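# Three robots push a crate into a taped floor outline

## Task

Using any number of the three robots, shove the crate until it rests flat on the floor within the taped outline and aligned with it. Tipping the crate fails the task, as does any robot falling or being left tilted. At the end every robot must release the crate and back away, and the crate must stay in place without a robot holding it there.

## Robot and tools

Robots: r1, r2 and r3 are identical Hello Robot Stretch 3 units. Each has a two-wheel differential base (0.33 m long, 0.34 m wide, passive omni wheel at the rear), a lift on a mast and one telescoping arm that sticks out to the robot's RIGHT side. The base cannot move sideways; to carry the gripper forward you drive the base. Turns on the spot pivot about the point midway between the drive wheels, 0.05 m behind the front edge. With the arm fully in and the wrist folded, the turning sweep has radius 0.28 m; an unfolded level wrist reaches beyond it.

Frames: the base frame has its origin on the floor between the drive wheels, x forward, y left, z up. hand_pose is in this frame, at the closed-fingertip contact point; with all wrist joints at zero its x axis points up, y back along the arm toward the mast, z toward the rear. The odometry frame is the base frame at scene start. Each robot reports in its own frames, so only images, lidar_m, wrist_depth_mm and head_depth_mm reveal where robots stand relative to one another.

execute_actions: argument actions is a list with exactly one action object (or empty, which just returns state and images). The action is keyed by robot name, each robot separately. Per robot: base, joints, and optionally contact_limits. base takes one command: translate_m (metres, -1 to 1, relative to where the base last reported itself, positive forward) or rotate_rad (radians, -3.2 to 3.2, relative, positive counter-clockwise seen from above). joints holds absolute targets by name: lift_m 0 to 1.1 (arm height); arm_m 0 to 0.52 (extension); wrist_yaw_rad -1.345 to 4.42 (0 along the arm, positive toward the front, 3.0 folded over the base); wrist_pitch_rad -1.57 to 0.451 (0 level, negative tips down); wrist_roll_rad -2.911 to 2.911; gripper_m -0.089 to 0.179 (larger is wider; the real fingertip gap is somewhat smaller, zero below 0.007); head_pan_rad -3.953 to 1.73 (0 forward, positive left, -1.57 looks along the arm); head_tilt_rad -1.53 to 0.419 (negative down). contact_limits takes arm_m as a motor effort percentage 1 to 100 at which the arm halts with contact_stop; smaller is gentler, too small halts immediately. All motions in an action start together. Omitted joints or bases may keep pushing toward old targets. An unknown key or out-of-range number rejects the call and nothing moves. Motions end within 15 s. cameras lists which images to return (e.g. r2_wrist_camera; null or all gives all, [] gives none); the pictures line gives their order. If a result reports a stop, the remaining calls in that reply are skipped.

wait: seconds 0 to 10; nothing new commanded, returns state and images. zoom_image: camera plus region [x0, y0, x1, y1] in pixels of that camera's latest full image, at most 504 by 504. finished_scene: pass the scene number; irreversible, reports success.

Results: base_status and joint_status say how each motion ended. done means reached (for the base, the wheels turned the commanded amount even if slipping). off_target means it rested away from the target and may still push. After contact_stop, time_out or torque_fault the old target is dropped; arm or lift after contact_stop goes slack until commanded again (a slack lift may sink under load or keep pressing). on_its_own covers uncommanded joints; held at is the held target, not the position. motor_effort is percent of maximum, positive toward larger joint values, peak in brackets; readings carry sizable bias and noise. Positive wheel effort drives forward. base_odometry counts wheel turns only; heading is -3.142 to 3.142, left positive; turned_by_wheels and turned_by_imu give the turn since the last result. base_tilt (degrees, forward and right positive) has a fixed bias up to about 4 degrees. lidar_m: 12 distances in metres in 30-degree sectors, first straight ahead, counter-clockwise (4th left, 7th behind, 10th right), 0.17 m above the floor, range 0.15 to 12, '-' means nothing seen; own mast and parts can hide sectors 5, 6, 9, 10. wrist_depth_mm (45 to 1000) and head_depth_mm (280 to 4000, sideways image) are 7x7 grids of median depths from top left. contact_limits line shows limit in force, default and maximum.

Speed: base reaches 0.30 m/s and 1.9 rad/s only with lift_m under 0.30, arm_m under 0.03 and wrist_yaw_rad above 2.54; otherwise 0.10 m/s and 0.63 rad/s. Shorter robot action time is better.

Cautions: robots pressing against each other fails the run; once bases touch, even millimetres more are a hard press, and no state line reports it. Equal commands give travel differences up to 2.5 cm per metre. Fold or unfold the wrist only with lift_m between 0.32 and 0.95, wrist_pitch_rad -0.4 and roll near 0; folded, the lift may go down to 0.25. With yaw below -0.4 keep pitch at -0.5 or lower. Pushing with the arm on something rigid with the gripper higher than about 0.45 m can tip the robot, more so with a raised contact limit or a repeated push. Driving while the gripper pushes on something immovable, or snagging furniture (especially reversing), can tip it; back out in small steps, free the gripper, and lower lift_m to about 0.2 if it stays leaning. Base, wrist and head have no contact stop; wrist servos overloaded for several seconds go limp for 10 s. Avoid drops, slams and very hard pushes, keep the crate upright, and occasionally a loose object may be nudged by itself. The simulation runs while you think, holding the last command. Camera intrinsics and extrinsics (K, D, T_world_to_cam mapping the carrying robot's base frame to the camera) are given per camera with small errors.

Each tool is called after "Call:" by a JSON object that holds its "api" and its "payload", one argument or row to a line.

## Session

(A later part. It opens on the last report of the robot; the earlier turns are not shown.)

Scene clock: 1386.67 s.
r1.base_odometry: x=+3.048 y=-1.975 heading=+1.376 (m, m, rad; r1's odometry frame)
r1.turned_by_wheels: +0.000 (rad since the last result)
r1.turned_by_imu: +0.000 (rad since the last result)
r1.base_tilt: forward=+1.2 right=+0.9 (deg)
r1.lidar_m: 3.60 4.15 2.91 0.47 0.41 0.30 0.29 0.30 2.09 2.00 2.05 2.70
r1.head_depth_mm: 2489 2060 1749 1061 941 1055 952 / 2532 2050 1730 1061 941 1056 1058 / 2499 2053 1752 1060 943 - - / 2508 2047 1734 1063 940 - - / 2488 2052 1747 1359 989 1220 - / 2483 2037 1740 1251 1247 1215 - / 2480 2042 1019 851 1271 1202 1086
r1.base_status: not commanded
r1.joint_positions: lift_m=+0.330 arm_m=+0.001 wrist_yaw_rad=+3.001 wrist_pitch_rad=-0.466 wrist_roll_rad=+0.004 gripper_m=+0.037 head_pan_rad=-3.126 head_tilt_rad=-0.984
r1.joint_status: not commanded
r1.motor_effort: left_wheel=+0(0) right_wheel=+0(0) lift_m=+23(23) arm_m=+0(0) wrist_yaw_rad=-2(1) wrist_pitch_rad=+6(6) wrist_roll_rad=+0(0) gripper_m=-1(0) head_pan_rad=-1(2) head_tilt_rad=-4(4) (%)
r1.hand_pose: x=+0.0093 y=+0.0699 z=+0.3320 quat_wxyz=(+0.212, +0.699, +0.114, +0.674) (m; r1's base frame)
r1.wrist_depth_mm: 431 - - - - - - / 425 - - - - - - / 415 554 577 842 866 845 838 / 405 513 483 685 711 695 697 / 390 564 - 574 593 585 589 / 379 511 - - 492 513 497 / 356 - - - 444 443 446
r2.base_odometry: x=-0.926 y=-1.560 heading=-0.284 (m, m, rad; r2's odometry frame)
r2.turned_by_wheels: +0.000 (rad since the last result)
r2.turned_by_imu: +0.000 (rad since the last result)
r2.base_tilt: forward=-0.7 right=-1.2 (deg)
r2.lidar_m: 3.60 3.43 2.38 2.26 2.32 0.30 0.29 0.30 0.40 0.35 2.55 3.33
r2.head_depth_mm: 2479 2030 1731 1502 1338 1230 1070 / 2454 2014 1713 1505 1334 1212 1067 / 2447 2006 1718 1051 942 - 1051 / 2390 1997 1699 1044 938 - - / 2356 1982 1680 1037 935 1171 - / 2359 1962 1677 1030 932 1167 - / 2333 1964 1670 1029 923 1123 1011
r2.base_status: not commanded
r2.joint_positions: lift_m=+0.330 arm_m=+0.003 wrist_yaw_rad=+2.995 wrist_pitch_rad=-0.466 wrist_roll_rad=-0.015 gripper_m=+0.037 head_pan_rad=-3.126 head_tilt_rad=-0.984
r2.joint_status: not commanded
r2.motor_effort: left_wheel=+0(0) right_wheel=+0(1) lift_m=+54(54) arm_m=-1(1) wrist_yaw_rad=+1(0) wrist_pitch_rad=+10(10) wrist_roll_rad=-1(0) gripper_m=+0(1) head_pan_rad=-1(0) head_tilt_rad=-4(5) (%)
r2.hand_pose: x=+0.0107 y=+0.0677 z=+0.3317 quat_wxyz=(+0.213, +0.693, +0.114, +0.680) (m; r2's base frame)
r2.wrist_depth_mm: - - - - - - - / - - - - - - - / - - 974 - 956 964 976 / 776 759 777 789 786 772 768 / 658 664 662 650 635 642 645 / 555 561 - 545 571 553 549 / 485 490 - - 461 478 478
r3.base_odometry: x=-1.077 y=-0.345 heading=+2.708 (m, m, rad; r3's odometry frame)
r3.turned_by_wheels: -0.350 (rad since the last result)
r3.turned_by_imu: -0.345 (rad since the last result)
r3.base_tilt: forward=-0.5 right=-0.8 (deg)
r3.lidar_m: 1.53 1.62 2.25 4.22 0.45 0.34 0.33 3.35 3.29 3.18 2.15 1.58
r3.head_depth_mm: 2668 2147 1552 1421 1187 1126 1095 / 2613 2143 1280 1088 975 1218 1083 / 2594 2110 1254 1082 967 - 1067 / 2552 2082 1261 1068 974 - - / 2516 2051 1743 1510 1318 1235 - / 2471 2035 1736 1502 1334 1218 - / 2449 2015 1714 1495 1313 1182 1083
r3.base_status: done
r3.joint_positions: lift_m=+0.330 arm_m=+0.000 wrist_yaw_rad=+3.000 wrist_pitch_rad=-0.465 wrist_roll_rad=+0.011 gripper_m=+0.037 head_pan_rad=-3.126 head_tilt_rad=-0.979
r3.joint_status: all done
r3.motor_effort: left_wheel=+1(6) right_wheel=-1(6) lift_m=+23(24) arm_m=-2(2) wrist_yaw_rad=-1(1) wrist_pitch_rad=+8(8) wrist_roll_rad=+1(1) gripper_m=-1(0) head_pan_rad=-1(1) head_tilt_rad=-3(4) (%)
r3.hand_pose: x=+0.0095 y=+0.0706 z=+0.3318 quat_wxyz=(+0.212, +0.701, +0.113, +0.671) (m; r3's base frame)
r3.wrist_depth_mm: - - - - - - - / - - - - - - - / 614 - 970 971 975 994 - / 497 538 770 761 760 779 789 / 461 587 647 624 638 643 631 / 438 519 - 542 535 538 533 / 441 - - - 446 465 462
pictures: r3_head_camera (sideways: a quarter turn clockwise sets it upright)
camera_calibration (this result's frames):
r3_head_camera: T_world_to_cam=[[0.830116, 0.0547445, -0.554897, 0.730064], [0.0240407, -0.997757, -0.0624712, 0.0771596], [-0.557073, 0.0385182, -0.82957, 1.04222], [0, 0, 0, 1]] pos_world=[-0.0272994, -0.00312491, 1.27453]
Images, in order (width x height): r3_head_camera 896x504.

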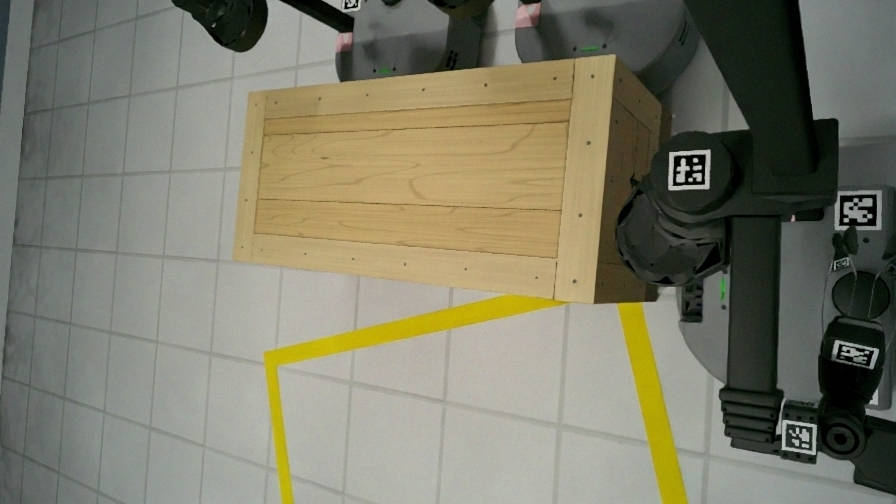

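Call:
{"api": "execute_actions", "payload": {
  "actions": [
    {"r3":{"base":{"translate_m":-0.05}}}
  ],
  "cameras": []
}}

Call:
{"api": "execute_actions", "payload": {
  "actions": [
    {"r1":{"base":{"translate_m":-0.3}},"r2":{"base":{"translate_m":-0.3}},"r3":{"base":{"translate_m":-0.27}}}
  ],
  "cameras": ["r1_head_camera","r2_head_camera","r3_head_camera"]
}}

Scene clock: 1405.10 s.
r1.base_odometry: x=+3.048 y=-1.975 heading=+1.376 (m, m, rad; r1's odometry frame)
r1.turned_by_wheels: +0.000 (rad since the last result)
r1.turned_by_imu: -0.001 (rad since the last result)
r1.base_tilt: forward=+1.2 right=+0.8 (deg)
r1.lidar_m: 3.60 4.13 2.91 0.47 0.42 0.30 0.29 0.30 2.10 2.00 2.04 2.71
r1.head_depth_mm: 2498 2058 1746 1064 940 1052 952 / 2526 2047 1745 1063 941 1056 1056 / 2504 2041 1742 1065 942 - - / 2479 2055 1743 1059 939 - - / 2477 2059 1734 1281 986 1215 - / 2490 2050 1705 875 1251 1215 - / 2486 2032 1073 847 1291 1201 1083
r1.base_status: not commanded
r1.joint_positions: lift_m=+0.330 arm_m=+0.001 wrist_yaw_rad=+3.001 wrist_pitch_rad=-0.466 wrist_roll_rad=+0.004 gripper_m=+0.037 head_pan_rad=-3.126 head_tilt_rad=-0.984
r1.joint_status: not commanded
r1.motor_effort: left_wheel=+0(1) right_wheel=+0(0) lift_m=+23(23) arm_m=+0(0) wrist_yaw_rad=-1(1) wrist_pitch_rad=+6(6) wrist_roll_rad=+0(0) gripper_m=+0(0) head_pan_rad=-2(2) head_tilt_rad=-3(4) (%)
r1.hand_pose: x=+0.0093 y=+0.0699 z=+0.3320 quat_wxyz=(+0.212, +0.699, +0.114, +0.674) (m; r1's base frame)
r1.wrist_depth_mm: 429 - - - - - - / 425 - - - - - - / 421 554 576 834 866 869 857 / 407 516 478 670 695 708 690 / 391 563 - 575 586 590 583 / 379 510 - - 495 502 506 / 354 - - - 448 444 440
r2.base_odometry: x=-0.926 y=-1.560 heading=-0.284 (m, m, rad; r2's odometry frame)
r2.turned_by_wheels: +0.000 (rad since the last result)
r2.turned_by_imu: -0.001 (rad since the last result)
r2.base_tilt: forward=-0.7 right=-1.1 (deg)
r2.lidar_m: 3.60 3.41 2.39 2.26 2.32 0.30 0.29 0.29 0.40 0.35 2.55 3.35
r2.head_depth_mm: 2480 2024 1742 1495 1338 1237 1068 / 2442 2017 1724 1505 1323 1210 1069 / 2416 1994 1706 1048 945 - 1053 / 2410 1982 1700 1047 939 - - / 2383 1995 1689 1040 938 1171 - / 2363 1967 1669 1030 931 1175 - / 2345 1962 1680 1024 927 1119 1009
r2.base_status: not commanded
r2.joint_positions: lift_m=+0.330 arm_m=+0.003 wrist_yaw_rad=+2.995 wrist_pitch_rad=-0.466 wrist_roll_rad=-0.015 gripper_m=+0.037 head_pan_rad=-3.126 head_tilt_rad=-0.984
r2.joint_status: not commanded
r2.motor_effort: left_wheel=+0(1) right_wheel=+0(0) lift_m=+54(53) arm_m=-1(1) wrist_yaw_rad=+0(0) wrist_pitch_rad=+10(10) wrist_roll_rad=-1(0) gripper_m=-1(0) head_pan_rad=-1(1) head_tilt_rad=-4(5) (%)
r2.hand_pose: x=+0.0107 y=+0.0677 z=+0.3317 quat_wxyz=(+0.213, +0.693, +0.114, +0.680) (m; r2's base frame)
r2.wrist_depth_mm: - - - - - - - / - - - - - - - / - - - - 973 968 968 / 800 778 778 797 743 782 757 / 651 655 681 654 622 631 641 / 553 554 - 547 559 557 552 / 482 487 - - 452 481 478
r3.base_odometry: x=-1.032 y=-0.366 heading=+2.708 (m, m, rad; r3's odometry frame)
r3.turned_by_wheels: +0.000 (rad since the last result)
r3.turned_by_imu: -0.001 (rad since the last result)
r3.base_tilt: forward=-0.7 right=-0.8 (deg)
r3.lidar_m: 1.57 1.68 2.33 4.20 0.39 0.29 0.28 3.27 3.30 3.19 2.23 1.63
r3.head_depth_mm: 2676 2159 1768 1395 1182 1109 1094 / 2643 2130 1280 1086 959 1134 1083 / 2608 2109 1243 1077 955 - 1070 / 2558 2077 1261 1069 946 - - / 2532 2061 1734 1520 1319 1239 - / 2489 2030 1716 1503 1332 1216 - / 2462 2021 1709 1486 1318 1183 1082
r3.base_status: done
r3.joint_positions: lift_m=+0.330 arm_m=+0.000 wrist_yaw_rad=+3.000 wrist_pitch_rad=-0.465 wrist_roll_rad=+0.011 gripper_m=+0.037 head_pan_rad=-3.126 head_tilt_rad=-0.979
r3.joint_status: not commanded
r3.motor_effort: left_wheel=+2(3) right_wheel=-1(4) lift_m=+23(23) arm_m=-2(2) wrist_yaw_rad=-2(1) wrist_pitch_rad=+8(8) wrist_roll_rad=+1(1) gripper_m=+0(0) head_pan_rad=-2(2) head_tilt_rad=-4(4) (%)
r3.hand_pose: x=+0.0095 y=+0.0706 z=+0.3318 quat_wxyz=(+0.212, +0.701, +0.113, +0.671) (m; r3's base frame)
r3.wrist_depth_mm: - - - - - - - / - - - - - - - / 636 - 976 970 - 986 - / 391 515 763 771 766 767 770 / 390 548 648 634 641 619 636 / 382 503 - 540 556 539 532 / 434 - - - 447 465 456
pictures: none
No camera images: the call's "cameras" was empty. Leave "cameras" out to get every camera's image.

Scene clock: 1410.13 s.
r1.base_odometry: x=+2.990 y=-2.269 heading=+1.375 (m, m, rad; r1's odometry frame)
r1.turned_by_wheels: +0.000 (rad since the last result)
r1.turned_by_imu: -0.136 (rad since the last result)
r1.base_tilt: forward=+1.2 right=+0.8 (deg)
r1.lidar_m: 3.84 4.84 3.05 0.47 0.42 0.29 0.28 0.28 0.53 2.02 2.04 2.47
r1.head_depth_mm: 2510 2066 1742 1064 941 1058 954 / 2471 2060 1734 1060 941 1068 1059 / 2516 2058 1745 1065 940 - - / 2495 2049 1735 1060 939 - - / 2505 2040 1734 1060 985 1215 - / 2491 2041 1738 795 1109 1196 - / 2477 2046 1738 693 1206 1192 1086
r1.base_status: translate_m off_target (by the wheels' count: -0.2996 of -0.3000)
r1.joint_positions: lift_m=+0.330 arm_m=+0.001 wrist_yaw_rad=+3.001 wrist_pitch_rad=-0.466 wrist_roll_rad=+0.004 gripper_m=+0.037 head_pan_rad=-3.126 head_tilt_rad=-0.984
r1.joint_status: not commanded
r1.on_its_own: left_wheel is at rest, and its effort (-75) is outside its rest range (-18 to +18); right_wheel is at rest, and its effort (-49) is outside its rest range (-18 to +18)
r1.motor_effort: left_wheel=-75(100) right_wheel=-49(71) lift_m=+22(23) arm_m=+0(0) wrist_yaw_rad=+1(2) wrist_pitch_rad=+6(6) wrist_roll_rad=+0(0) gripper_m=+0(0) head_pan_rad=-1(2) head_tilt_rad=-3(4) (%)
r1.hand_pose: x=+0.0094 y=+0.0699 z=+0.3320 quat_wxyz=(+0.212, +0.699, +0.114, +0.674) (m; r1's base frame)
r1.wrist_depth_mm: 444 - - - - - - / 441 - 716 - - - - / 431 580 568 882 872 853 846 / 408 502 485 689 703 695 695 / 396 543 - 577 591 591 584 / 379 509 - - 496 504 505 / 353 - - - 445 443 443
r2.base_odometry: x=-1.213 y=-1.476 heading=-0.284 (m, m, rad; r2's odometry frame)
r2.turned_by_wheels: -0.001 (rad since the last result)
r2.turned_by_imu: -0.124 (rad since the last result)
r2.base_tilt: forward=-0.6 right=-1.1 (deg)
r2.lidar_m: 3.77 3.92 2.47 2.23 2.24 0.29 0.28 0.28 0.37 0.35 2.54 3.06
r2.head_depth_mm: 2477 1972 1732 1496 1336 1232 1069 / 2401 1962 1719 1501 1332 1210 1068 / 2432 2000 1712 1047 939 - 1054 / 2400 1983 1704 1045 934 - - / 2388 1964 1691 1041 919 1063 - / 2372 1971 1688 1035 916 1138 - / 2343 1956 1680 1022 912 1084 1010
r2.base_status: translate_m off_target (by the wheels' count: -0.2996 of -0.3000)
r2.joint_positions: lift_m=+0.330 arm_m=+0.003 wrist_yaw_rad=+2.995 wrist_pitch_rad=-0.466 wrist_roll_rad=-0.015 gripper_m=+0.037 head_pan_rad=-3.126 head_tilt_rad=-0.984
r2.joint_status: not commanded
r2.on_its_own: left_wheel is at rest, and its effort (-54) is outside its rest range (-18 to +18); right_wheel is at rest, and its effort (-42) is outside its rest range (-18 to +18)
r2.motor_effort: left_wheel=-54(82) right_wheel=-42(63) lift_m=+53(54) arm_m=-1(1) wrist_yaw_rad=+0(0) wrist_pitch_rad=+10(9) wrist_roll_rad=+0(0) gripper_m=+0(0) head_pan_rad=-1(1) head_tilt_rad=-4(5) (%)
r2.hand_pose: x=+0.0107 y=+0.0677 z=+0.3317 quat_wxyz=(+0.213, +0.693, +0.114, +0.680) (m; r2's base frame)
r2.wrist_depth_mm: - - - - - - - / - - - - - - - / - - 992 960 - 969 959 / 777 757 800 798 755 785 759 / 647 644 655 643 646 650 639 / 552 549 - 548 564 558 552 / 480 498 - - 463 480 476
r3.base_odometry: x=-0.787 y=-0.479 heading=+2.709 (m, m, rad; r3's odometry frame)
r3.turned_by_wheels: +0.001 (rad since the last result)
r3.turned_by_imu: +0.571 (rad since the last result)
r3.base_tilt: forward=-0.6 right=-0.9 (deg)
r3.lidar_m: 1.83 2.66 4.28 0.53 0.25 0.25 0.28 3.19 3.11 2.28 1.73 1.70
r3.head_depth_mm: 2634 2151 1798 1095 964 887 955 / 2620 2125 1787 1086 958 872 1037 / 2582 2108 1774 1542 952 - 1071 / 2533 2084 1748 1516 970 - - / 2505 2058 1740 1518 1334 1232 - / 2437 2042 1713 1497 1326 1214 - / 2421 1996 1697 1472 1318 1183 1082
r3.base_status: done
r3.joint_positions: lift_m=+0.330 arm_m=+0.000 wrist_yaw_rad=+3.000 wrist_pitch_rad=-0.466 wrist_roll_rad=+0.011 gripper_m=+0.037 head_pan_rad=-3.126 head_tilt_rad=-0.983
r3.joint_status: not commanded
r3.on_its_own: right_wheel is at rest, and its effort (-25) is outside its rest range (-18 to +18)
r3.motor_effort: left_wheel=+11(68) right_wheel=-25(77) lift_m=+21(23) arm_m=-2(2) wrist_yaw_rad=-1(3) wrist_pitch_rad=+8(8) wrist_roll_rad=+1(1) gripper_m=+0(0) head_pan_rad=+0(1) head_tilt_rad=-2(3) (%)
r3.hand_pose: x=+0.0095 y=+0.0705 z=+0.3318 quat_wxyz=(+0.212, +0.701, +0.113, +0.671) (m; r3's base frame)
r3.wrist_depth_mm: 770 - - - - - - / 232 - - - - - - / 231 - 629 928 969 983 - / 248 278 494 548 767 771 761 / 258 303 463 576 629 628 631 / 268 335 - 549 540 535 537 / 281 - - - 455 466 465
pictures: r1_head_camera (sideways: a quarter turn clockwise sets it upright), r2_head_camera (sideways: a quarter turn clockwise sets it upright), r3_head_camera (sideways: a quarter turn clockwise sets it upright)
camera_calibration (this result's frames):
r1_head_camera: T_world_to_cam=[[0.84016, 0.0506393, -0.539969, 0.715893], [0.060564, -0.998164, 0.000624367, 0.00137355], [-0.538946, -0.0332272, -0.841685, 1.05821], [0, 0, 0, 1]] pos_world=[-0.0312327, 0.000279948, 1.27723]
r2_head_camera: T_world_to_cam=[[0.851157, 0.0210722, -0.524488, 0.692815], [-0.00504465, -0.998819, -0.048316, 0.0603424], [-0.524887, 0.0437704, -0.850046, 1.06493], [0, 0, 0, 1]] pos_world=[-0.0304238, -0.000940222, 1.27152]
r3_head_camera: T_world_to_cam=[[0.832536, 0.0546951, -0.551265, 0.725317], [0.0242079, -0.997755, -0.0624353, 0.0771114], [-0.553442, 0.0386346, -0.831991, 1.04535], [0, 0, 0, 1]] pos_world=[-0.0271799, -0.00311948, 1.27437]
Images, in order (width x height): r1_head_camera 896x504, r2_head_camera 896x504, r3_head_camera 896x504.

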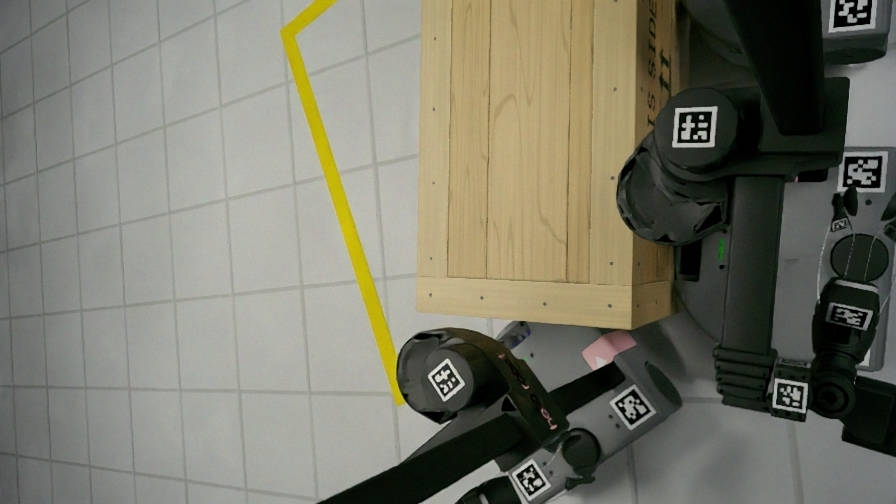

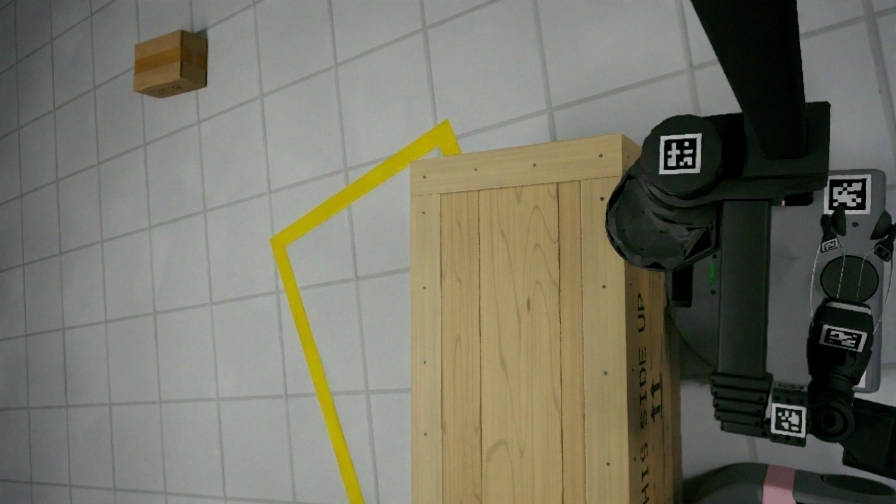

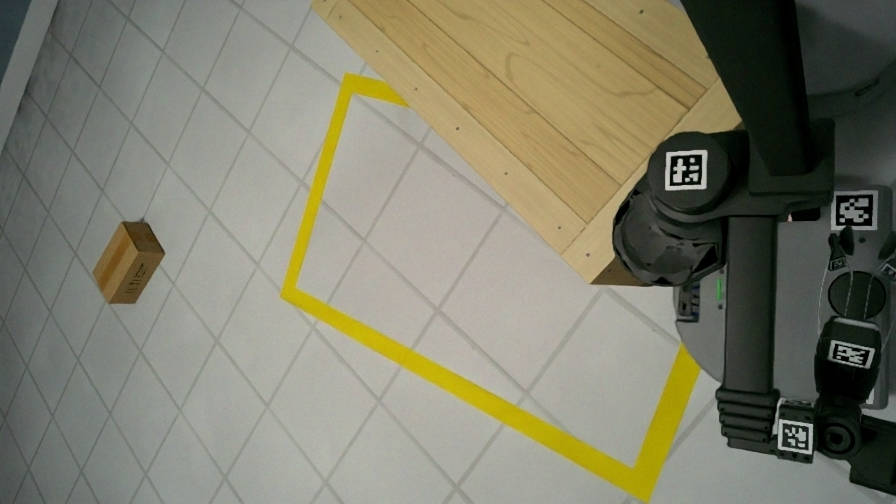

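Call:
{"api": "execute_actions", "payload": {
  "actions": [
    {"r1":{"base":{"translate_m":0.08}},"r2":{"base":{"translate_m":0.03}}}
  ],
  "cameras": ["r1_head_camera","r1_nav_camera"]
}}

Scene clock: 1425.47 s.
r1.base_odometry: x=+3.005 y=-2.190 heading=+1.375 (m, m, rad; r1's odometry frame)
r1.turned_by_wheels: +0.000 (rad since the last result)
r1.turned_by_imu: +0.000 (rad since the last result)
r1.base_tilt: forward=+1.2 right=+0.9 (deg)
r1.lidar_m: 3.76 4.87 3.06 0.48 0.54 0.38 0.36 0.36 2.22 2.02 2.03 2.46
r1.head_depth_mm: 2516 2067 1749 1064 974 1084 1045 / 2503 2043 1743 1068 980 1235 1059 / 2495 2046 1743 1065 984 - - / 2494 2041 1730 1064 991 - - / 2502 2061 1748 1043 1202 1237 - / 2482 2030 1743 825 1168 1213 - / 2471 2060 640 1035 1290 1199 1085
r1.base_status: done
r1.joint_positions: lift_m=+0.330 arm_m=+0.001 wrist_yaw_rad=+3.001 wrist_pitch_rad=-0.466 wrist_roll_rad=+0.004 gripper_m=+0.037 head_pan_rad=-3.126 head_tilt_rad=-0.984
r1.joint_status: not commanded
r1.motor_effort: left_wheel=+1(69) right_wheel=+0(47) lift_m=+23(23) arm_m=+0(0) wrist_yaw_rad=+0(0) wrist_pitch_rad=+6(6) wrist_roll_rad=+0(0) gripper_m=-1(0) head_pan_rad=-2(2) head_tilt_rad=-4(4) (%)
r1.hand_pose: x=+0.0094 y=+0.0699 z=+0.3320 quat_wxyz=(+0.212, +0.699, +0.114, +0.674) (m; r1's base frame)
r1.wrist_depth_mm: 581 - - - - - - / 570 - - - - - - / 557 618 577 891 861 883 847 / 504 469 499 709 705 695 695 / 518 515 - 593 593 581 582 / 488 517 - - 496 500 499 / 441 - - - 446 443 439
r2.base_odometry: x=-1.185 y=-1.484 heading=-0.284 (m, m, rad; r2's odometry frame)
r2.turned_by_wheels: +0.000 (rad since the last result)
r2.turned_by_imu: -0.001 (rad since the last result)
r2.base_tilt: forward=-0.7 right=-1.2 (deg)
r2.lidar_m: 3.75 3.90 2.47 2.23 2.24 0.32 0.31 0.31 0.41 0.35 2.54 3.06
r2.head_depth_mm: 2466 1989 1733 1501 1338 1233 1077 / 2456 1972 1711 1501 1325 1209 1062 / 2445 2002 1704 1053 951 - 1050 / 2386 2006 1704 1037 942 - - / 2399 1968 1683 1041 935 1162 - / 2362 1960 1669 1032 932 1181 - / 2367 1929 1668 1028 929 1155 1011
r2.base_status: done
r2.joint_positions: lift_m=+0.330 arm_m=+0.003 wrist_yaw_rad=+2.995 wrist_pitch_rad=-0.466 wrist_roll_rad=-0.015 gripper_m=+0.037 head_pan_rad=-3.126 head_tilt_rad=-0.984
r2.joint_status: not commanded
r2.motor_effort: left_wheel=+0(51) right_wheel=-1(41) lift_m=+53(53) arm_m=-1(1) wrist_yaw_rad=+0(0) wrist_pitch_rad=+10(10) wrist_roll_rad=+0(0) gripper_m=+0(0) head_pan_rad=+0(1) head_tilt_rad=-4(4) (%)
r2.hand_pose: x=+0.0107 y=+0.0677 z=+0.3317 quat_wxyz=(+0.213, +0.693, +0.114, +0.680) (m; r2's base frame)
r2.wrist_depth_mm: - - - - - - - / - - - - - - - / - - 976 988 972 988 970 / 784 760 782 769 747 783 789 / 644 640 668 642 636 649 649 / 551 563 - 549 565 547 545 / 480 489 - - 465 476 477
r3.base_odometry: x=-0.787 y=-0.479 heading=+2.709 (m, m, rad; r3's odometry frame)
r3.turned_by_wheels: +0.000 (rad since the last result)
r3.turned_by_imu: -0.001 (rad since the last result)
r3.base_tilt: forward=-0.7 right=-0.8 (deg)
r3.lidar_m: 1.82 2.65 4.27 0.59 0.25 0.25 0.28 3.20 3.11 2.28 1.73 1.70
r3.head_depth_mm: 2589 2137 1798 1094 967 886 967 / 2603 2128 1799 1086 955 870 1071 / 2565 2092 1766 1538 952 - 1065 / 2549 2062 1747 1524 968 - - / 2496 2044 1732 1513 1336 1233 - / 2491 2024 1718 1497 1322 1216 - / 2441 2008 1720 1483 1321 1178 1084
r3.base_status: not commanded
r3.joint_positions: lift_m=+0.330 arm_m=+0.000 wrist_yaw_rad=+3.000 wrist_pitch_rad=-0.466 wrist_roll_rad=+0.011 gripper_m=+0.037 head_pan_rad=-3.126 head_tilt_rad=-0.983
r3.joint_status: not commanded
r3.on_its_own: right_wheel is at rest, and its effort (-25) is outside its rest range (-18 to +18)
r3.motor_effort: left_wheel=+12(11) right_wheel=-25(26) lift_m=+22(22) arm_m=-2(2) wrist_yaw_rad=-1(0) wrist_pitch_rad=+8(8) wrist_roll_rad=+1(1) gripper_m=-1(0) head_pan_rad=-1(1) head_tilt_rad=-2(2) (%)
r3.hand_pose: x=+0.0095 y=+0.0705 z=+0.3318 quat_wxyz=(+0.212, +0.701, +0.113, +0.671) (m; r3's base frame)
r3.wrist_depth_mm: 781 - - - - - - / 234 - - - - - - / 234 - 632 645 998 - - / 244 279 512 548 758 787 766 / 257 306 558 583 630 643 632 / 269 335 - 546 546 533 540 / 278 - - - 449 468 471
pictures: r1_head_camera (sideways: a quarter turn clockwise sets it upright), r1_nav_camera (sideways: a quarter turn counterclockwise sets it upright)
camera_calibration (this result's frames):
r1_head_camera: T_world_to_cam=[[0.84016, 0.0506395, -0.539969, 0.715893], [0.0605642, -0.998164, 0.000624372, 0.00137354], [-0.538946, -0.0332274, -0.841685, 1.05821], [0, 0, 0, 1]] pos_world=[-0.0312327, 0.000279939, 1.27723]
r1_nav_camera: T_world_to_cam=[[-0.824936, -0.0477183, 0.563208, -0.690702], [-0.0180726, 0.998147, 0.0580978, -0.0206101], [-0.564937, 0.0377483, -0.82427, 1.03337], [0, 0, 0, 1]] pos_world=[0.0136316, -0.0513951, 1.24198]
Images, in order (width x height): r1_head_camera 896x504, r1_nav_camera 672x504.

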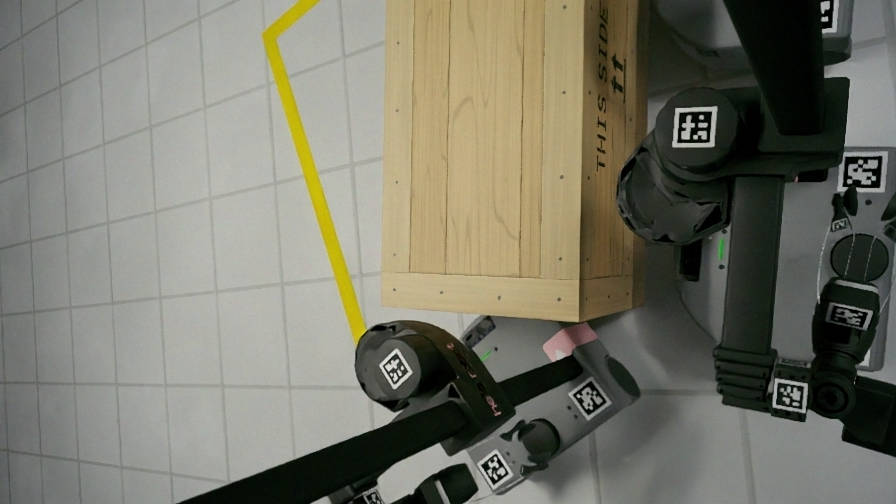

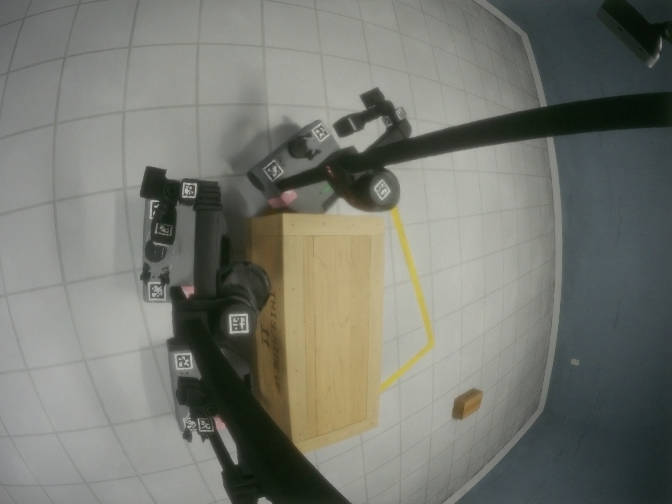

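Call:
{"api": "execute_actions", "payload": {
  "actions": [
    {"r1":{"base":{"translate_m":0.25}}}
  ],
  "cameras": []
}}

Call:
{"api": "execute_actions", "payload": {
  "actions": [
    {"r3":{"base":{"translate_m":0.2}}}
  ],
  "cameras": ["r1_head_camera","r1_nav_camera","r2_head_camera","r3_head_camera"]
}}

Scene clock: 1449.00 s.
r1.base_odometry: x=+3.054 y=-1.945 heading=+1.375 (m, m, rad; r1's odometry frame)
r1.turned_by_wheels: +0.000 (rad since the last result)
r1.turned_by_imu: +0.000 (rad since the last result)
r1.base_tilt: forward=+1.2 right=+0.9 (deg)
r1.lidar_m: 3.53 4.87 3.11 2.80 0.91 0.64 0.61 0.71 2.17 1.97 1.99 2.40
r1.head_depth_mm: 2508 2047 1223 1129 1179 1151 1068 / 2515 2039 1220 1127 1326 1233 1059 / 2506 2044 1219 1124 1339 - - / 2487 2054 1218 1121 1343 - - / 2489 2045 1036 1323 1341 1242 - / 2478 828 991 1318 1335 1214 - / 2271 2037 1169 1484 1339 1199 1082
r1.base_status: done
r1.joint_positions: lift_m=+0.330 arm_m=+0.001 wrist_yaw_rad=+3.001 wrist_pitch_rad=-0.466 wrist_roll_rad=+0.004 gripper_m=+0.037 head_pan_rad=-3.126 head_tilt_rad=-0.984
r1.joint_status: not commanded
r1.motor_effort: left_wheel=+0(5) right_wheel=+0(3) lift_m=+22(23) arm_m=+0(0) wrist_yaw_rad=+0(0) wrist_pitch_rad=+6(6) wrist_roll_rad=+0(0) gripper_m=-1(0) head_pan_rad=-2(2) head_tilt_rad=-4(4) (%)
r1.hand_pose: x=+0.0094 y=+0.0699 z=+0.3320 quat_wxyz=(+0.212, +0.699, +0.114, +0.674) (m; r1's base frame)
r1.wrist_depth_mm: 563 - - - - - - / - - - - - - - / 595 561 873 877 877 879 847 / 471 551 713 705 698 704 701 / 469 559 - 599 592 584 587 / 506 514 - - 497 505 498 / 461 - - - 444 440 439
r2.base_odometry: x=-1.185 y=-1.484 heading=-0.284 (m, m, rad; r2's odometry frame)
r2.turned_by_wheels: +0.000 (rad since the last result)
r2.turned_by_imu: -0.002 (rad since the last result)
r2.base_tilt: forward=-0.6 right=-1.1 (deg)
r2.lidar_m: 3.75 3.93 2.47 2.23 2.25 0.32 0.31 0.31 0.41 2.52 0.43 3.06
r2.head_depth_mm: 2465 1975 1734 1505 1333 1233 1072 / 2427 1966 1724 1506 1333 1208 1071 / 2419 2004 1708 1045 946 - 1048 / 2405 1984 1703 1042 942 - - / 2394 1977 1686 1041 942 1165 - / 2368 1965 1670 1036 932 1180 - / 2347 1919 1671 1030 928 1155 1073
r2.base_status: not commanded
r2.joint_positions: lift_m=+0.330 arm_m=+0.003 wrist_yaw_rad=+2.995 wrist_pitch_rad=-0.466 wrist_roll_rad=-0.015 gripper_m=+0.037 head_pan_rad=-3.126 head_tilt_rad=-0.984
r2.joint_status: not commanded
r2.motor_effort: left_wheel=+0(0) right_wheel=-1(1) lift_m=+53(53) arm_m=-1(1) wrist_yaw_rad=+0(0) wrist_pitch_rad=+10(10) wrist_roll_rad=-1(1) gripper_m=-1(0) head_pan_rad=-1(0) head_tilt_rad=-4(4) (%)
r2.hand_pose: x=+0.0107 y=+0.0677 z=+0.3317 quat_wxyz=(+0.213, +0.693, +0.114, +0.680) (m; r2's base frame)
r2.wrist_depth_mm: - - - - - - - / - - - - - - - / - - 992 993 - 1000 951 / 778 763 801 771 786 770 771 / 647 658 668 648 632 643 634 / 557 555 - 562 551 536 552 / 478 491 - - 459 470 481
r3.base_odometry: x=-0.787 y=-0.479 heading=+2.709 (m, m, rad; r3's odometry frame)
r3.turned_by_wheels: +0.000 (rad since the last result)
r3.turned_by_imu: -0.001 (rad since the last result)
r3.base_tilt: forward=-0.6 right=-1.0 (deg)
r3.lidar_m: 1.83 2.66 0.80 0.82 0.25 0.25 0.28 3.21 3.13 2.27 1.73 1.70
r3.head_depth_mm: 2598 2136 1795 1093 963 889 1091 / 2605 2119 1793 1084 957 871 1086 / 2580 2094 1766 1537 954 - 1069 / 2536 2065 1755 1520 968 - - / 2500 2033 1734 1516 1335 1239 - / 2472 2034 1719 1496 1327 1213 - / 2451 1992 1701 1482 1315 1181 1085
r3.base_status: not commanded
r3.joint_positions: lift_m=+0.330 arm_m=+0.000 wrist_yaw_rad=+3.000 wrist_pitch_rad=-0.466 wrist_roll_rad=+0.011 gripper_m=+0.037 head_pan_rad=-3.126 head_tilt_rad=-0.983
r3.joint_status: not commanded
r3.on_its_own: right_wheel is at rest, and its effort (-25) is outside its rest range (-18 to +18)
r3.motor_effort: left_wheel=+11(11) right_wheel=-25(25) lift_m=+21(22) arm_m=-2(2) wrist_yaw_rad=+0(0) wrist_pitch_rad=+8(8) wrist_roll_rad=+1(1) gripper_m=-1(1) head_pan_rad=-2(1) head_tilt_rad=-2(2) (%)
r3.hand_pose: x=+0.0095 y=+0.0705 z=+0.3318 quat_wxyz=(+0.212, +0.701, +0.113, +0.671) (m; r3's base frame)
r3.wrist_depth_mm: 764 - - - - - - / 231 - - 843 - - - / 232 - 950 711 886 - - / 242 279 773 736 768 745 749 / 254 305 644 624 639 618 638 / 267 332 - 540 543 532 536 / 279 - - - 449 460 461
pictures: none
No camera images: the call's "cameras" was empty. Leave "cameras" out to get every camera's image.

Scene clock: 1452.23 s.
r1.base_odometry: x=+3.054 y=-1.945 heading=+1.375 (m, m, rad; r1's odometry frame)
r1.turned_by_wheels: +0.000 (rad since the last result)
r1.turned_by_imu: -0.001 (rad since the last result)
r1.base_tilt: forward=+1.2 right=+0.8 (deg)
r1.lidar_m: 3.51 4.87 3.12 2.79 0.92 0.64 0.61 0.65 2.17 1.98 1.99 2.41
r1.head_depth_mm: 2501 2065 1229 1127 1178 1155 1066 / 2500 2052 1224 1127 1330 1240 1060 / 2501 2047 1227 1126 1339 - - / 2503 2045 1220 1124 1338 - - / 2486 2057 1735 1488 1342 1240 - / 2490 2041 1697 1322 1310 1216 - / 2482 2027 967 1084 1272 1198 1086
r1.base_status: not commanded
r1.joint_positions: lift_m=+0.330 arm_m=+0.001 wrist_yaw_rad=+3.001 wrist_pitch_rad=-0.466 wrist_roll_rad=+0.004 gripper_m=+0.037 head_pan_rad=-3.126 head_tilt_rad=-0.984
r1.joint_status: not commanded
r1.motor_effort: left_wheel=+0(1) right_wheel=-1(0) lift_m=+22(22) arm_m=+0(0) wrist_yaw_rad=+0(0) wrist_pitch_rad=+6(6) wrist_roll_rad=+0(0) gripper_m=+0(1) head_pan_rad=-1(1) head_tilt_rad=-3(4) (%)
r1.hand_pose: x=+0.0094 y=+0.0699 z=+0.3320 quat_wxyz=(+0.212, +0.699, +0.114, +0.674) (m; r1's base frame)
r1.wrist_depth_mm: 553 - - - - - - / - - - - - - - / 583 562 883 879 858 860 871 / 471 544 716 709 709 700 700 / 462 558 - 601 596 589 585 / 508 516 - - 497 501 503 / 457 - - - 443 440 436
r2.base_odometry: x=-1.185 y=-1.484 heading=-0.284 (m, m, rad; r2's odometry frame)
r2.turned_by_wheels: +0.000 (rad since the last result)
r2.turned_by_imu: -0.001 (rad since the last result)
r2.base_tilt: forward=-0.6 right=-1.2 (deg)
r2.lidar_m: 3.75 3.92 2.47 2.23 2.24 0.32 0.31 0.31 0.41 0.89 0.43 3.07
r2.head_depth_mm: 2450 1977 1734 1513 1339 1232 1070 / 2453 1981 1718 1493 1328 1214 1065 / 2431 2014 1716 1043 950 - 1052 / 2425 1995 1698 1043 942 - - / 2387 1977 1684 1039 937 1156 - / 2364 1966 1680 1030 931 1181 - / 2362 1948 1679 1025 926 1154 1072
r2.base_status: not commanded
r2.joint_positions: lift_m=+0.330 arm_m=+0.003 wrist_yaw_rad=+2.995 wrist_pitch_rad=-0.466 wrist_roll_rad=-0.015 gripper_m=+0.037 head_pan_rad=-3.126 head_tilt_rad=-0.984
r2.joint_status: not commanded
r2.motor_effort: left_wheel=+0(0) right_wheel=+0(1) lift_m=+53(53) arm_m=-1(1) wrist_yaw_rad=+1(1) wrist_pitch_rad=+9(10) wrist_roll_rad=-1(0) gripper_m=+0(0) head_pan_rad=+0(0) head_tilt_rad=-4(4) (%)
r2.hand_pose: x=+0.0107 y=+0.0677 z=+0.3317 quat_wxyz=(+0.213, +0.693, +0.114, +0.680) (m; r2's base frame)
r2.wrist_depth_mm: - - - - - - - / - - - - - - - / - - - - 970 966 995 / 788 743 778 753 770 784 758 / 654 650 674 639 648 632 639 / 549 554 - 563 564 554 541 / 487 493 - - 472 466 485
r3.base_odometry: x=-0.968 y=-0.395 heading=+2.709 (m, m, rad; r3's odometry frame)
r3.turned_by_wheels: +0.000 (rad since the last result)
r3.turned_by_imu: -0.001 (rad since the last result)
r3.base_tilt: forward=-0.7 right=-0.9 (deg)
r3.lidar_m: 1.65 2.40 4.19 0.76 3.24 0.40 0.45 3.28 3.23 2.05 1.57 1.53
r3.head_depth_mm: 2640 2139 1266 1092 1327 1265 1090 / 2588 2108 1730 1085 974 1227 1085 / 2584 2088 1773 1076 1005 - 1067 / 2518 2062 1752 1479 1248 - - / 2499 2045 1736 1505 1337 1237 - / 2463 2045 1720 1494 1324 1213 - / 2429 2007 1704 1489 1319 1184 1084
r3.base_status: done
r3.joint_positions: lift_m=+0.330 arm_m=+0.000 wrist_yaw_rad=+3.000 wrist_pitch_rad=-0.466 wrist_roll_rad=+0.011 gripper_m=+0.037 head_pan_rad=-3.126 head_tilt_rad=-0.983
r3.joint_status: not commanded
r3.motor_effort: left_wheel=+0(11) right_wheel=+0(22) lift_m=+21(21) arm_m=-2(2) wrist_yaw_rad=-1(1) wrist_pitch_rad=+8(8) wrist_roll_rad=+1(1) gripper_m=+0(0) head_pan_rad=-2(1) head_tilt_rad=-2(2) (%)
r3.hand_pose: x=+0.0095 y=+0.0705 z=+0.3318 quat_wxyz=(+0.212, +0.701, +0.113, +0.671) (m; r3's base frame)
r3.wrist_depth_mm: - - - - - - - / 832 - 832 - - - - / 740 - 663 756 994 974 - / 727 752 692 743 752 766 772 / 615 621 636 631 618 626 633 / 411 522 - 541 550 536 539 / 424 - - - 450 455 462
pictures: r1_head_camera (sideways: a quarter turn clockwise sets it upright), r1_nav_camera (sideways: a quarter turn counterclockwise sets it upright), r2_head_camera (sideways: a quarter turn clockwise sets it upright), r3_head_camera (sideways: a quarter turn clockwise sets it upright)
camera_calibration (this result's frames):
r1_head_camera: T_world_to_cam=[[0.84016, 0.0506391, -0.539969, 0.715893], [0.0605637, -0.998164, 0.000624362, 0.00137356], [-0.538946, -0.0332271, -0.841685, 1.05821], [0, 0, 0, 1]] pos_world=[-0.0312327, 0.000279957, 1.27723]
r1_nav_camera: T_world_to_cam=[[-0.824936, -0.0477179, 0.563209, -0.690702], [-0.0180721, 0.998147, 0.0580978, -0.0206101], [-0.564937, 0.0377485, -0.82427, 1.03337], [0, 0, 0, 1]] pos_world=[0.0136315, -0.0513951, 1.24198]
r2_head_camera: T_world_to_cam=[[0.851157, 0.0210722, -0.524488, 0.692815], [-0.00504465, -0.998819, -0.048316, 0.0603424], [-0.524887, 0.0437704, -0.850046, 1.06493], [0, 0, 0, 1]] pos_world=[-0.0304238, -0.000940222, 1.27152]
r3_head_camera: T_world_to_cam=[[0.832535, 0.0546951, -0.551265, 0.725317], [0.0242079, -0.997755, -0.0624353, 0.0771114], [-0.553443, 0.0386346, -0.831991, 1.04535], [0, 0, 0, 1]] pos_world=[-0.0271799, -0.00311948, 1.27437]
Images, in order (width x height): r1_head_camera 896x504, r1_nav_camera 672x504, r2_head_camera 896x504, r3_head_camera 896x504.

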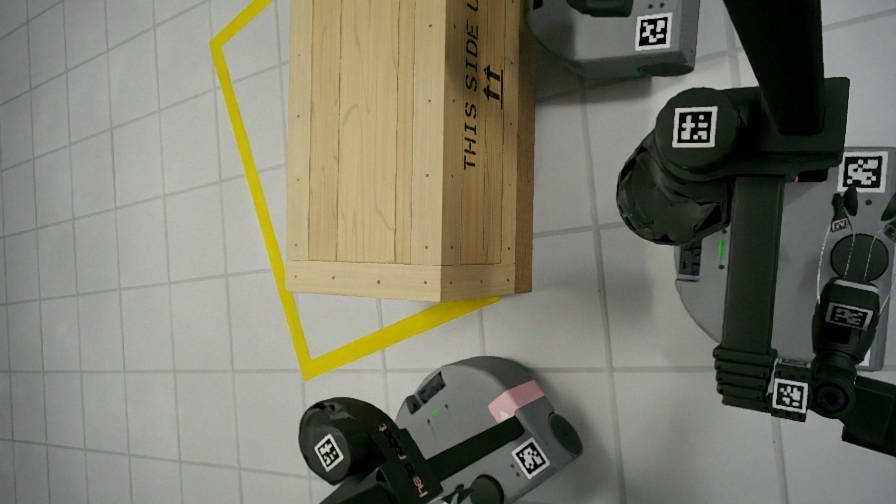

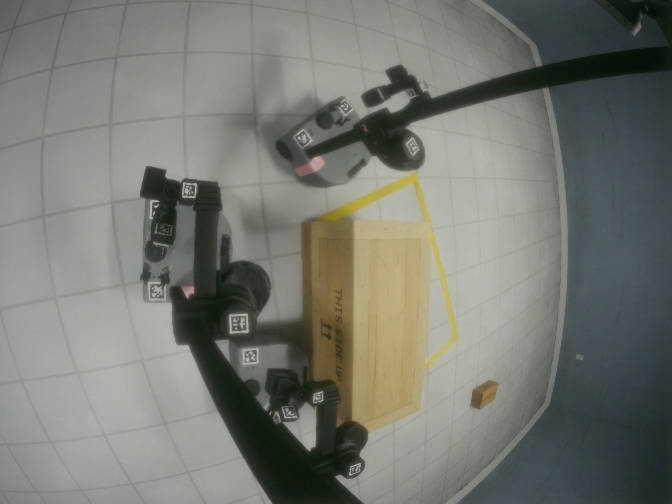

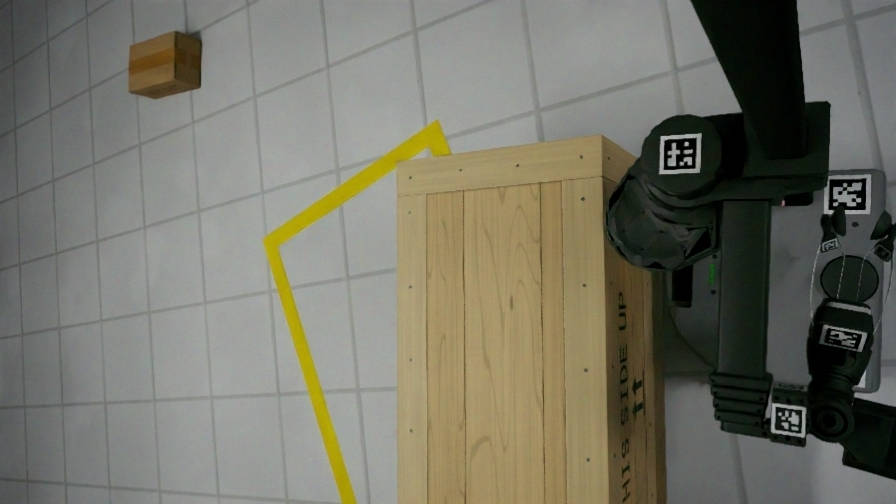

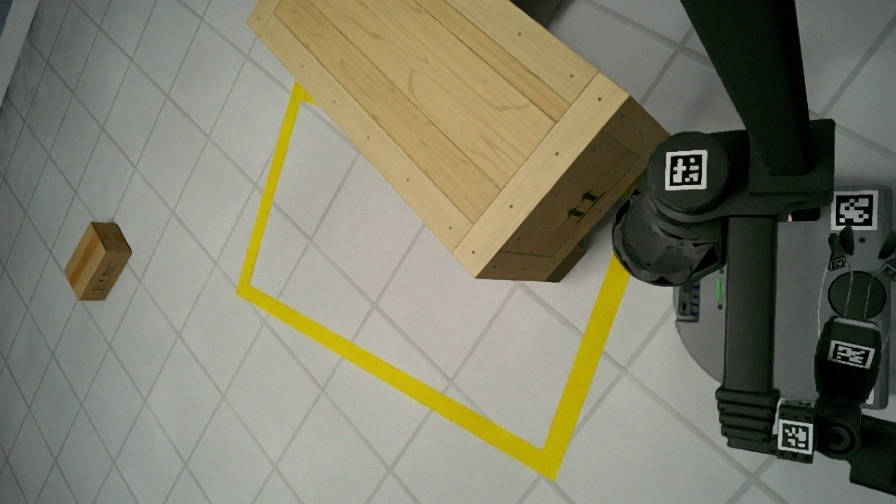

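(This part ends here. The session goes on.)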